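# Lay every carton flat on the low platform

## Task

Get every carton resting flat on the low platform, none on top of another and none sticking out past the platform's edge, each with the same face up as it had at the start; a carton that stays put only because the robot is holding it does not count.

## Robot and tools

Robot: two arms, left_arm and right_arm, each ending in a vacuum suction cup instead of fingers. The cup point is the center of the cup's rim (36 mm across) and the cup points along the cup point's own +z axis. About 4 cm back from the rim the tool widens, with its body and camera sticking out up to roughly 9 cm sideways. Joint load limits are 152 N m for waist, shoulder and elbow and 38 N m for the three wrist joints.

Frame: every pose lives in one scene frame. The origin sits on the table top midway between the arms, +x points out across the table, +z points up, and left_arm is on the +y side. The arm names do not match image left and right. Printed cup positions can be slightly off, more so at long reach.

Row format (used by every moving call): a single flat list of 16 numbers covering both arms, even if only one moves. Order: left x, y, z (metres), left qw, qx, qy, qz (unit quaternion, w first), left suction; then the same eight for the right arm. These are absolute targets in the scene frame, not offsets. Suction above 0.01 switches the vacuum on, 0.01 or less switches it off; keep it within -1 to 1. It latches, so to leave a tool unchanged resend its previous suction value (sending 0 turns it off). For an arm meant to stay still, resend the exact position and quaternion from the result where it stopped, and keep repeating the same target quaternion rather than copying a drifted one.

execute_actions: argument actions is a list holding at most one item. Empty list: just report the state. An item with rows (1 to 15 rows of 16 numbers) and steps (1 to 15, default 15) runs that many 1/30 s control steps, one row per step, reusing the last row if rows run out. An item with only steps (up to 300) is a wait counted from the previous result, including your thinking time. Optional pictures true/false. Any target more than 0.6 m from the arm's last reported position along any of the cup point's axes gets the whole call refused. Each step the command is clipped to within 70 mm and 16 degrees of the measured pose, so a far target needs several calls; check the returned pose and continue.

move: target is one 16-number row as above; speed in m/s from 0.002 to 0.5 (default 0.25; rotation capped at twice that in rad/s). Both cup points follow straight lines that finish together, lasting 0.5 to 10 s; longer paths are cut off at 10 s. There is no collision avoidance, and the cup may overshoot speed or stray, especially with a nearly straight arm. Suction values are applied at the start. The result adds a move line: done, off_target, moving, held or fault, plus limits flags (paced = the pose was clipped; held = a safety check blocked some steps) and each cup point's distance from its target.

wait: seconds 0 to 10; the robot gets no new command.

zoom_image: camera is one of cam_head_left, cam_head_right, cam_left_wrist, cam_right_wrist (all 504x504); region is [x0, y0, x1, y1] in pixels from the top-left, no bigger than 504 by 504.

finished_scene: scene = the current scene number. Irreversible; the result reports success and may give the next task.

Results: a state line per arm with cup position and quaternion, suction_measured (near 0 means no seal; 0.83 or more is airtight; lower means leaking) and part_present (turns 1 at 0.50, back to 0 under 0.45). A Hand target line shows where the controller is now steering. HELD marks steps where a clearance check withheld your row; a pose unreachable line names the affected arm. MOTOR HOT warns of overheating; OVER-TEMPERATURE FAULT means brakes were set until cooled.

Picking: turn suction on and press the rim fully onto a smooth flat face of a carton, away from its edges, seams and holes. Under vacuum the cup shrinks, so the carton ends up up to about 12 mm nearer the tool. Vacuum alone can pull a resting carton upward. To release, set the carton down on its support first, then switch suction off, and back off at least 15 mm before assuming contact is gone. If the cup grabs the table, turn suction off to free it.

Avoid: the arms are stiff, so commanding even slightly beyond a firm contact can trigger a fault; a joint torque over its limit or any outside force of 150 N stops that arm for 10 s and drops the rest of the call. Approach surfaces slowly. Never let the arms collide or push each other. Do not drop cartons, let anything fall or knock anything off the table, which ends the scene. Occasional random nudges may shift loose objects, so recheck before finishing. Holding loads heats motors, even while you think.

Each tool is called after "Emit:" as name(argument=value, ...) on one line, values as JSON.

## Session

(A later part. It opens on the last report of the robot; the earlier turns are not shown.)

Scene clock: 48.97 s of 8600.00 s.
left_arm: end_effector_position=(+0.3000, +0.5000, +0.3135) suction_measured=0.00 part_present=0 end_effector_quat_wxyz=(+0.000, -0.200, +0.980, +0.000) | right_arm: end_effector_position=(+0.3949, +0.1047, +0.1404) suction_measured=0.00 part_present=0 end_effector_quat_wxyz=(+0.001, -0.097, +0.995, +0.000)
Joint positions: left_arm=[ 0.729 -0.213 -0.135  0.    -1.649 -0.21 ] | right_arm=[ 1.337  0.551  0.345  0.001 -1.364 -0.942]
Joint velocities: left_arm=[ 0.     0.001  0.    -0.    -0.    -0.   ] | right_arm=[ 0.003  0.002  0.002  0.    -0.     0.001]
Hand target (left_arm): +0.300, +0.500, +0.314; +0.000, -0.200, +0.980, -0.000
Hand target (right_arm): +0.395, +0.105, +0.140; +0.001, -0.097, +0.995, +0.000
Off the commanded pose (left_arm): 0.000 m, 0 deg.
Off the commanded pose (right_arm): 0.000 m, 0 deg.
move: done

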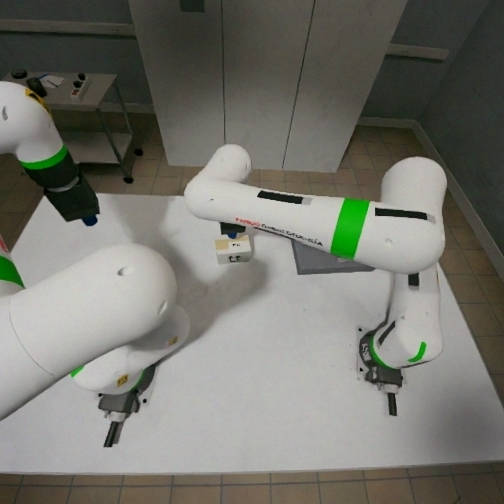

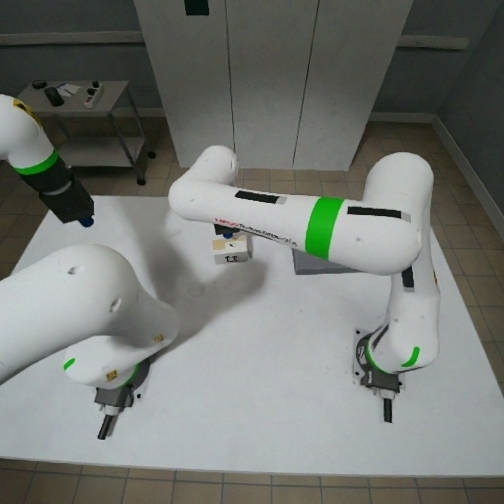

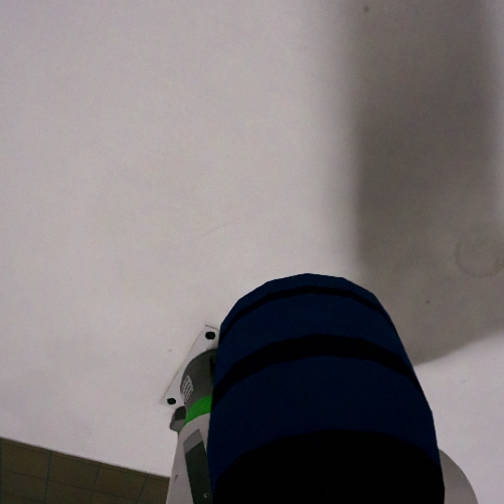

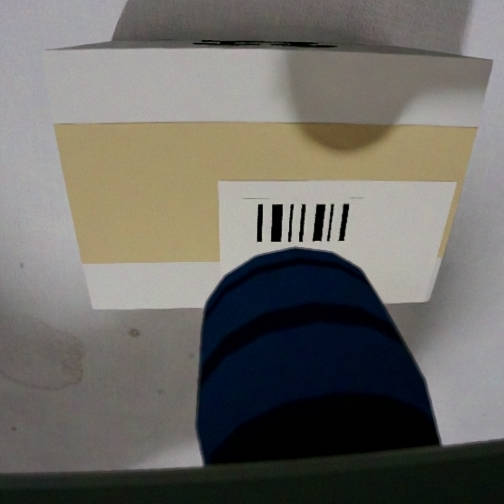

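Emit:
move(target=[0.3,0.5,0.3135,0,-0.2,0.98,0,0,0.396,0.109,0.078,0,-0.097,0.995,0,1], speed=0.06)

Emit:
move(target=[0.3,0.5,0.3135,0,-0.2,0.98,0,0,0.355,-0.02,0.145,0,-0.052,0.999,0,1], speed=0.2)

Emit:
move(target=[0.3,0.5,0.3135,0,-0.2,0.98,0,0,0.378,-0.228,0.13,0,-0.052,0.999,0,1], speed=0.3)

Emit:
move(target=[0.3,0.5,0.3135,0,-0.2,0.98,0,0,0.378,-0.228,0.116,0,-0.052,0.999,0,1], speed=0.03)

Emit:
execute_actions(actions=[{"rows":[[0.3,0.5,0.3135,0,-0.2,0.98,0,0,0.378,-0.228,0.116,0,-0.052,0.999,0,0]],"steps":6}], pictures=false)

Emit:
move(target=[0.3,0.5,0.3135,0,-0.2,0.98,0,0,0.4,-0.25,0.35,0,-0.052,0.999,0,0], speed=0.3)

Emit:
zoom_image(camera="cam_head_left", region=[280,195,400,285])

Scene clock: 53.40 s of 8600.00 s.
left_arm: end_effector_position=(+0.3000, +0.5000, +0.3135) suction_measured=0.00 part_present=0 end_effector_quat_wxyz=(-0.000, -0.200, +0.980, -0.000) | right_arm: end_effector_position=(+0.3960, +0.1091, +0.0780) suction_measured=0.76 part_present=1 end_effector_quat_wxyz=(-0.000, -0.097, +0.995, +0.000)
Joint positions: left_arm=[ 0.729 -0.213 -0.135  0.    -1.649 -0.21 ] | right_arm=[ 1.338  0.604  0.277 -0.    -1.243 -0.943]
Joint velocities: left_arm=[ 0.002  0.001  0.001  0.     0.    -0.   ] | right_arm=[ 0.001  0.001 -0.     0.     0.     0.   ]
Hand target (left_arm): +0.300, +0.500, +0.314; +0.000, -0.200, +0.980, -0.000
Hand target (right_arm): +0.396, +0.109, +0.078; -0.000, -0.097, +0.995, +0.000
Off the commanded pose (left_arm): 0.000 m, 0 deg.
Off the commanded pose (right_arm): 0.000 m, 0 deg.
After step 90, 0.10 s passed at rest.
move: done

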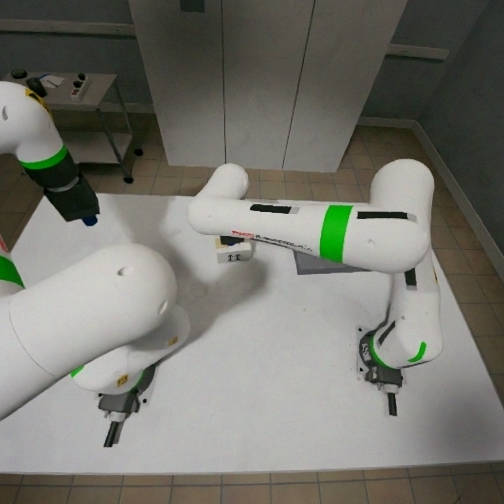

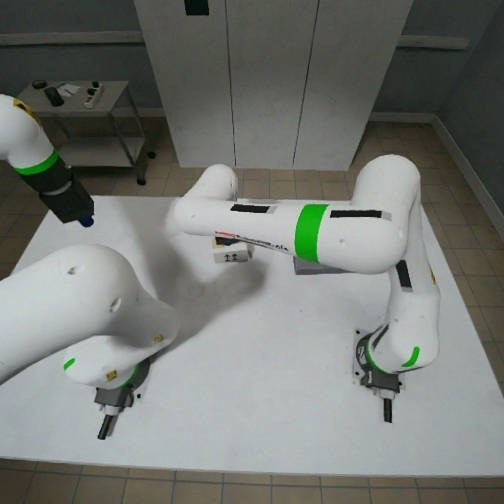

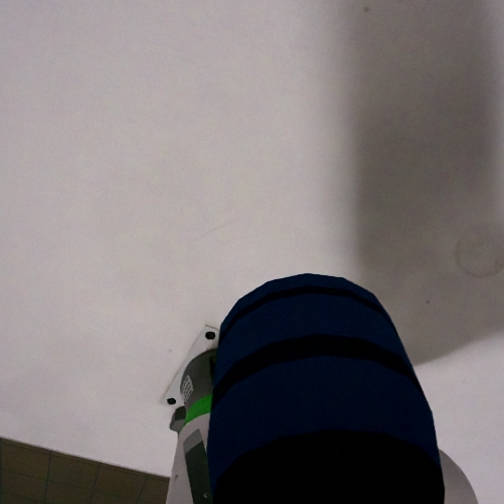

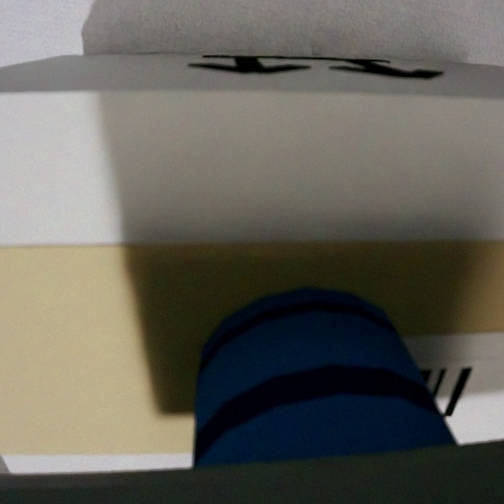

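Scene clock: 54.63 s of 8600.00 s.
left_arm: end_effector_position=(+0.3000, +0.5000, +0.3135) suction_measured=0.00 part_present=0 end_effector_quat_wxyz=(-0.000, -0.200, +0.980, -0.000) | right_arm: end_effector_position=(+0.3552, -0.0202, +0.1446) suction_measured=0.95 part_present=1 end_effector_quat_wxyz=(-0.000, -0.052, +0.999, -0.000)
Joint positions: left_arm=[ 0.729 -0.213 -0.135  0.    -1.649 -0.21 ] | right_arm=[ 1.304  0.249 -0.062 -0.    -1.26  -0.999]
Joint velocities: left_arm=[ 0.001 -0.    -0.    -0.001 -0.    -0.001] | right_arm=[-0.003 -0.001 -0.002 -0.     0.001  0.002]
Hand target (left_arm): +0.300, +0.500, +0.313; -0.000, -0.200, +0.980, -0.000
Hand target (right_arm): +0.355, -0.020, +0.145; -0.000, -0.052, +0.999, -0.000
Off the commanded pose (left_arm): 0.000 m, 0 deg.
Off the commanded pose (right_arm): 0.000 m, 0 deg.
move: done

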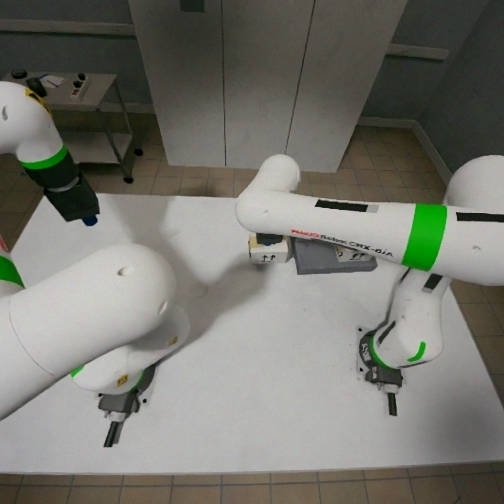

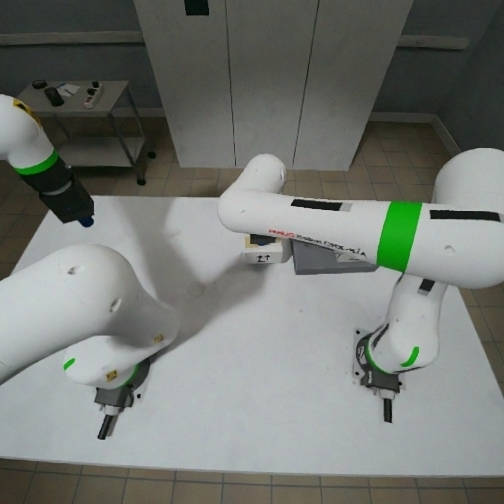

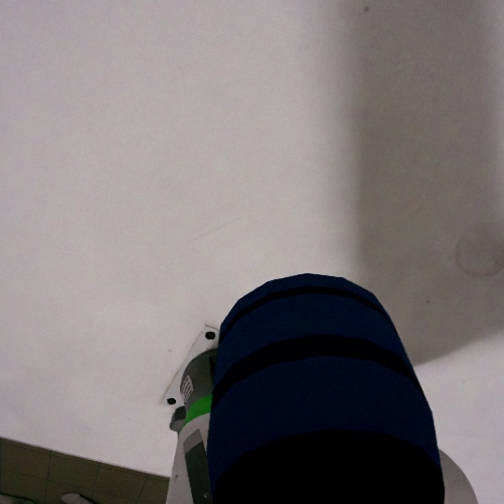

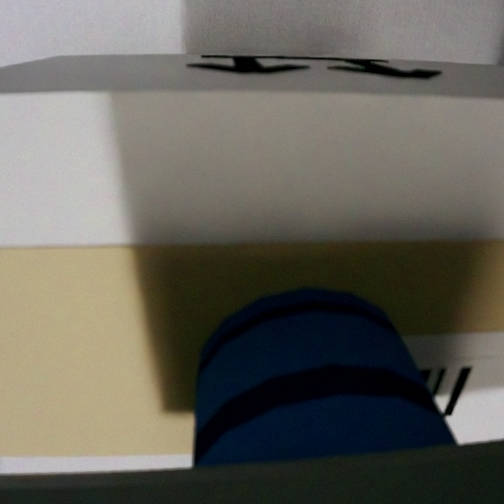

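Scene clock: 55.83 s of 8600.00 s.
left_arm: end_effector_position=(+0.3000, +0.5000, +0.3135) suction_measured=0.00 part_present=0 end_effector_quat_wxyz=(-0.000, -0.200, +0.980, -0.000) | right_arm: end_effector_position=(+0.3781, -0.2278, +0.1297) suction_measured=0.95 part_present=1 end_effector_quat_wxyz=(-0.000, -0.052, +0.999, -0.000)
Joint positions: left_arm=[ 0.729 -0.213 -0.135 -0.    -1.649 -0.21 ] | right_arm=[ 0.994 -0.013 -0.392 -0.    -1.192 -0.688]
Joint velocities: left_arm=[ 0.001 -0.     0.    -0.    -0.    -0.   ] | right_arm=[-0.002 -0.001  0.    -0.001  0.001  0.002]
Hand target (left_arm): +0.300, +0.500, +0.313; -0.000, -0.200, +0.980, -0.000
Hand target (right_arm): +0.378, -0.228, +0.130; -0.000, -0.052, +0.999, -0.000
Off the commanded pose (left_arm): 0.000 m, 0 deg.
Off the commanded pose (right_arm): 0.000 m, 0 deg.
move: done

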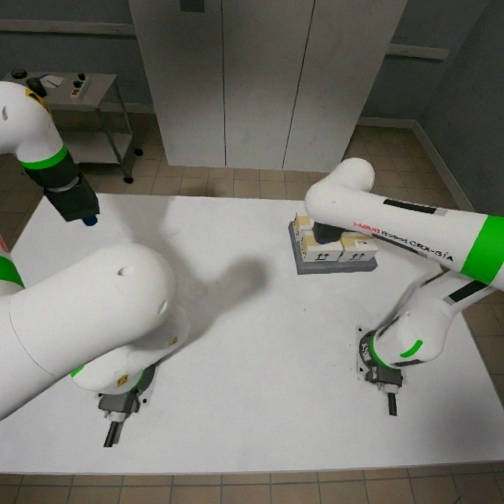

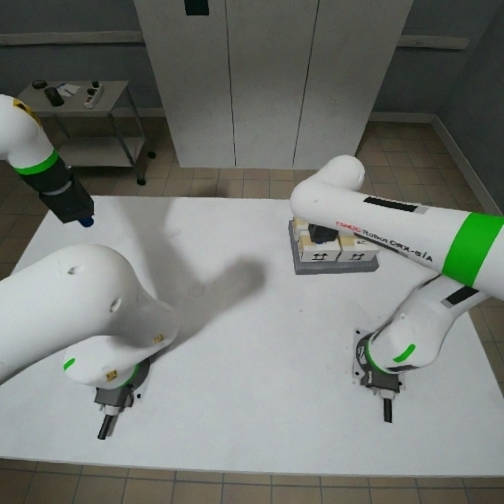

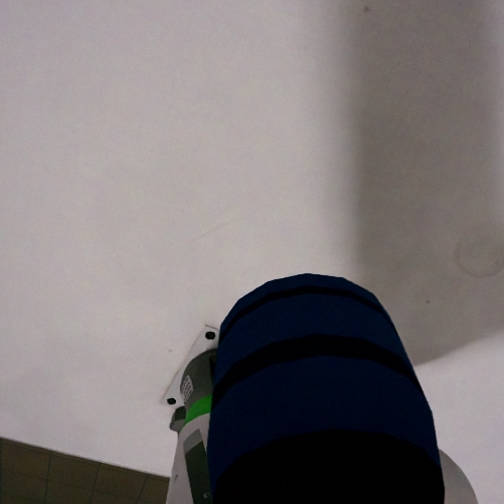

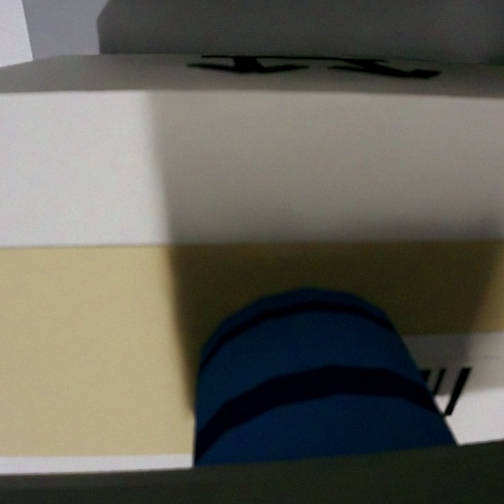

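Scene clock: 56.57 s of 8600.00 s.
left_arm: end_effector_position=(+0.3000, +0.5000, +0.3135) suction_measured=0.00 part_present=0 end_effector_quat_wxyz=(-0.000, -0.200, +0.980, -0.000) | right_arm: end_effector_position=(+0.3780, -0.2280, +0.1160) suction_measured=0.95 part_present=1 end_effector_quat_wxyz=(-0.000, -0.052, +0.999, +0.000)
Joint positions: left_arm=[ 0.729 -0.213 -0.135  0.    -1.649 -0.21 ] | right_arm=[ 0.994  0.    -0.414 -0.    -1.157 -0.689]
Joint velocities: left_arm=[-0.001  0.     0.     0.001  0.    -0.   ] | right_arm=[-0.001  0.001 -0.001  0.     0.001 -0.001]
Hand target (left_arm): +0.300, +0.500, +0.313; -0.000, -0.200, +0.980, -0.000
Hand target (right_arm): +0.378, -0.228, +0.116; -0.000, -0.052, +0.999, +0.000
Off the commanded pose (left_arm): 0.000 m, 0 deg.
Off the commanded pose (right_arm): 0.000 m, 0 deg.
move: done

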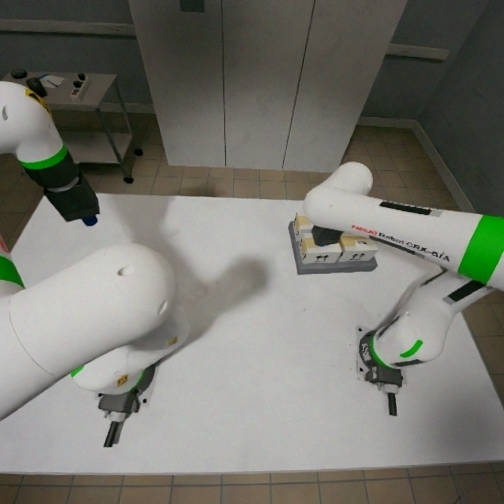

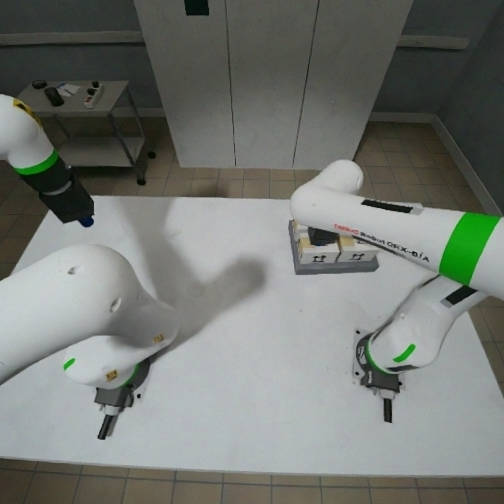

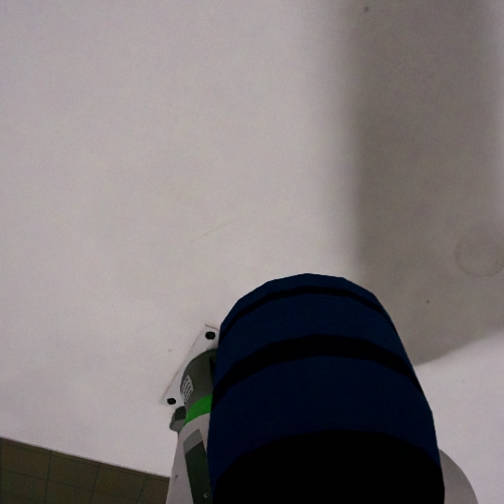

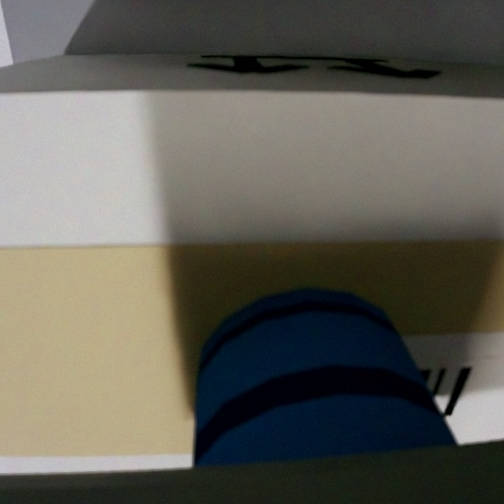

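Scene clock: 56.77 s of 8600.00 s.
left_arm: end_effector_position=(+0.3000, +0.5000, +0.3135) suction_measured=0.00 part_present=0 end_effector_quat_wxyz=(-0.000, -0.200, +0.980, -0.000) | right_arm: end_effector_position=(+0.3781, -0.2280, +0.1160) suction_measured=0.00 part_present=0 end_effector_quat_wxyz=(+0.000, -0.052, +0.999, -0.000)
Joint positions: left_arm=[ 0.729 -0.213 -0.135  0.    -1.649 -0.21 ] | right_arm=[ 0.994  0.    -0.414  0.    -1.157 -0.689]
Joint velocities: left_arm=[ 0.001  0.001 -0.    -0.    -0.    -0.001] | right_arm=[-0.001 -0.    -0.    -0.     0.001  0.   ]
Hand target (left_arm): +0.300, +0.500, +0.313; -0.000, -0.200, +0.980, -0.000
Hand target (right_arm): +0.378, -0.228, +0.116; +0.000, -0.052, +0.999, -0.000
Off the commanded pose (left_arm): 0.000 m, 0 deg.
Off the commanded pose (right_arm): 0.000 m, 0 deg.
Steps of this call (steps 1 to 6: all 6 steps of this action). Readings (end_effector_position | what the end effector reports):
1: left_arm (+0.3000, +0.5000, +0.3135) | right_arm (+0.3780, -0.2280, +0.1160) | left_arm suction_measured=0.00 part_present=0 | right_arm suction_measured=0.75 part_present=1
2: left_arm (+0.3000, +0.5000, +0.3135) | right_arm (+0.3780, -0.2280, +0.1160) | left_arm suction_measured=0.00 part_present=0 | right_arm suction_measured=0.29 part_present=0
4: left_arm (+0.3000, +0.5000, +0.3135) | right_arm (+0.3781, -0.2280, +0.1160) | left_arm suction_measured=0.00 part_present=0 | right_arm suction_measured=0.00 part_present=0
6: the state above

Scene clock: 58.30 s of 8600.00 s.
left_arm: end_effector_position=(+0.3000, +0.5000, +0.3135) suction_measured=0.00 part_present=0 end_effector_quat_wxyz=(-0.000, -0.200, +0.980, -0.000) | right_arm: end_effector_position=(+0.3996, -0.2503, +0.3500) suction_measured=0.00 part_present=0 end_effector_quat_wxyz=(-0.000, -0.051, +0.999, -0.000)
Joint positions: left_arm=[ 0.729 -0.213 -0.135  0.    -1.649 -0.21 ] | right_arm=[ 0.916 -0.052  0.092  0.    -1.714 -0.612]
Joint velocities: left_arm=[-0.    -0.    -0.    -0.001 -0.     0.   ] | right_arm=[-0.     0.001  0.002 -0.    -0.003 -0.   ]
Hand target (left_arm): +0.300, +0.500, +0.314; -0.000, -0.200, +0.980, -0.000
Hand target (right_arm): +0.400, -0.250, +0.350; -0.000, -0.051, +0.999, -0.000
Off the commanded pose (left_arm): 0.000 m, 0 deg.
Off the commanded pose (right_arm): 0.000 m, 0 deg.
move: done

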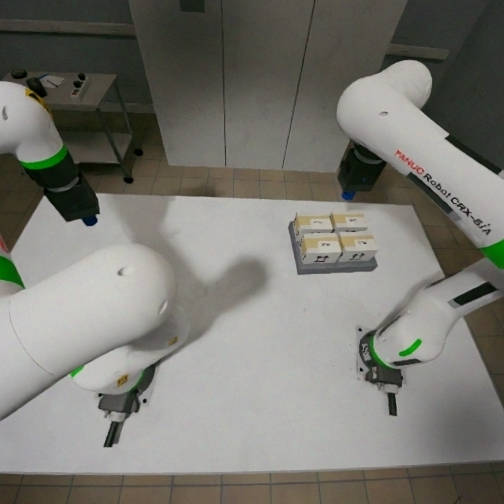

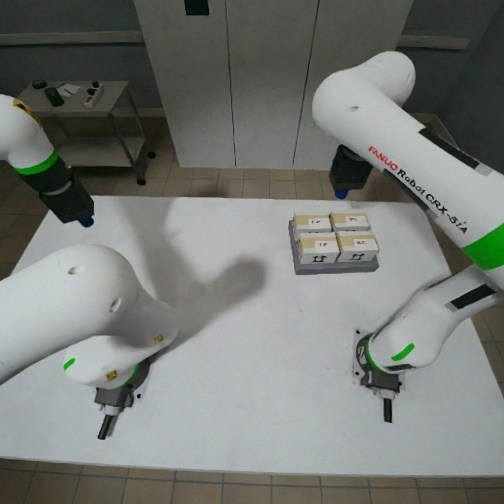

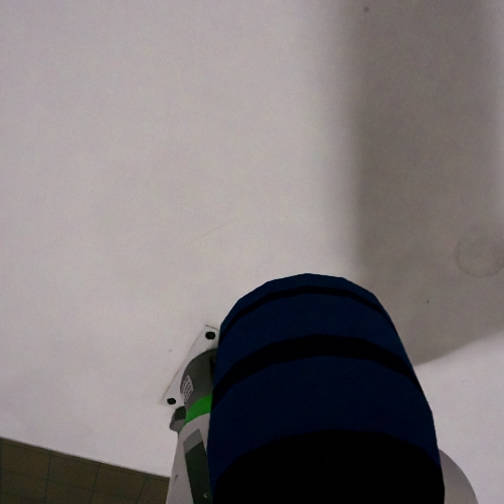

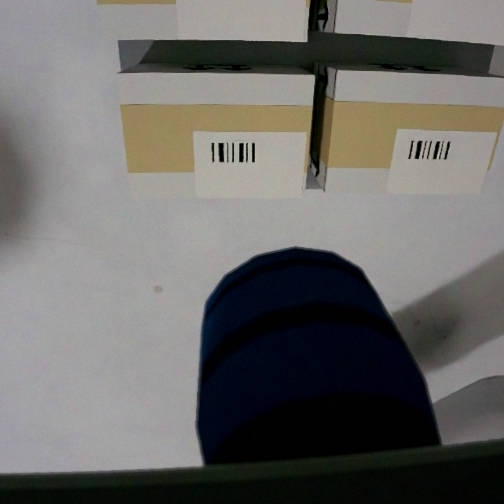

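Region (280, 195, 400, 285) of cam_head_left's 504x504 image, scaled by 4.200, with more detail than that image has; it fills the top 378 rows of this view, and the rest is white.

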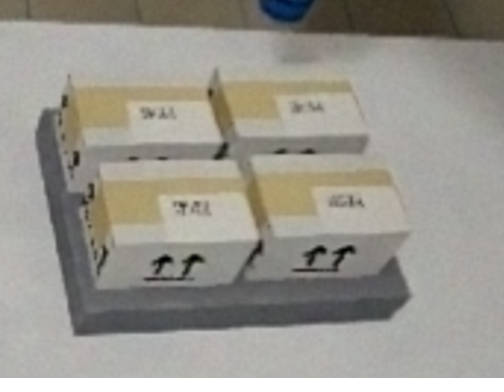

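Emit:
execute_actions(actions=[])

Scene clock: 59.27 s of 8600.00 s.
left_arm: end_effector_position=(+0.3000, +0.5000, +0.3135) suction_measured=0.00 part_present=0 end_effector_quat_wxyz=(-0.000, -0.200, +0.980, -0.000) | right_arm: end_effector_position=(+0.3996, -0.2503, +0.3500) suction_measured=0.00 part_present=0 end_effector_quat_wxyz=(-0.000, -0.051, +0.999, -0.000)
Joint positions: left_arm=[ 0.729 -0.213 -0.135  0.    -1.649 -0.21 ] | right_arm=[ 0.916 -0.052  0.092  0.    -1.715 -0.612]
Joint velocities: left_arm=[ 0.001  0.001 -0.001  0.    -0.     0.   ] | right_arm=[ 0.001 -0.    -0.     0.     0.003  0.001]
Hand target (left_arm): +0.300, +0.500, +0.314; -0.000, -0.200, +0.980, -0.000
Hand target (right_arm): +0.400, -0.250, +0.350; -0.000, -0.051, +0.999, -0.000
Off the commanded pose (left_arm): 0.000 m, 0 deg.
Off the commanded pose (right_arm): 0.000 m, 0 deg.
Steps of this call (steps 1 to 29: nothing new was sent). Readings (end_effector_position | what the end effector reports):
1: left_arm (+0.3000, +0.5000, +0.3135) | right_arm (+0.3996, -0.2503, +0.3500) | left_arm suction_measured=0.00 part_present=0 | right_arm suction_measured=0.00 part_present=0
2: left_arm (+0.3000, +0.5000, +0.3135) | right_arm (+0.3996, -0.2503, +0.3500) | left_arm suction_measured=0.00 part_present=0 | right_arm suction_measured=0.00 part_present=0
4: left_arm (+0.3000, +0.5000, +0.3135) | right_arm (+0.3996, -0.2503, +0.3500) | left_arm suction_measured=0.00 part_present=0 | right_arm suction_measured=0.00 part_present=0
8: left_arm (+0.3000, +0.5000, +0.3135) | right_arm (+0.3996, -0.2503, +0.3500) | left_arm suction_measured=0.00 part_present=0 | right_arm suction_measured=0.00 part_present=0
29: the state above

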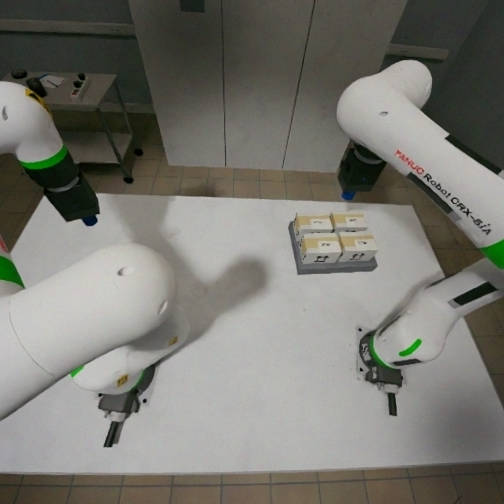

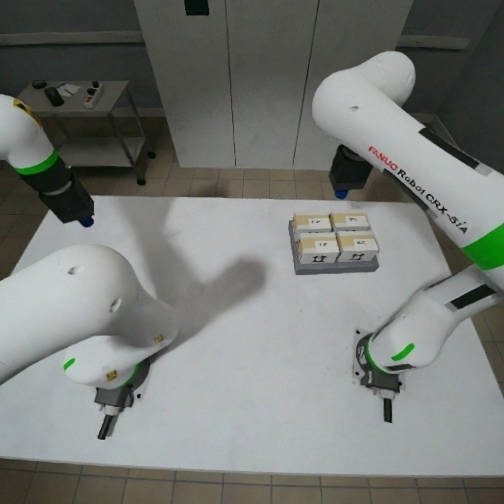

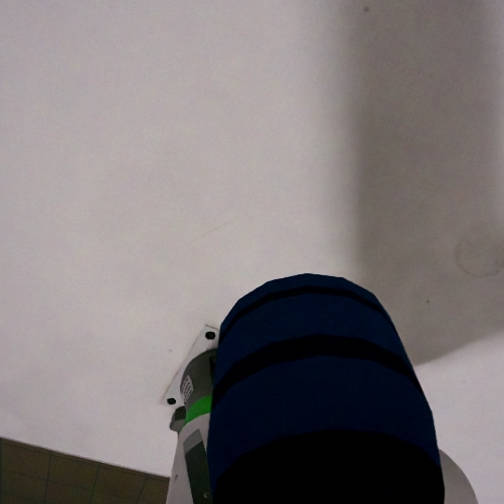

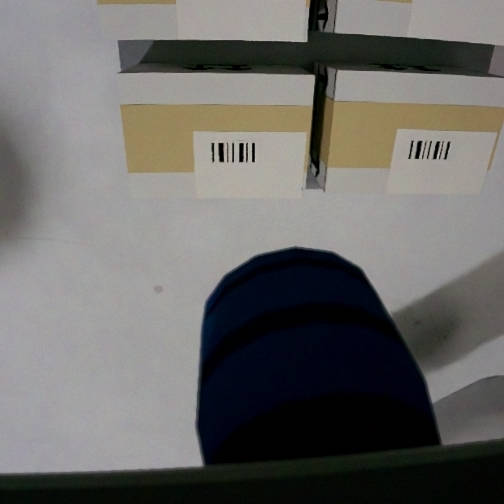

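Emit:
finished_scene(scene=2)

The scene is finished: the task was done.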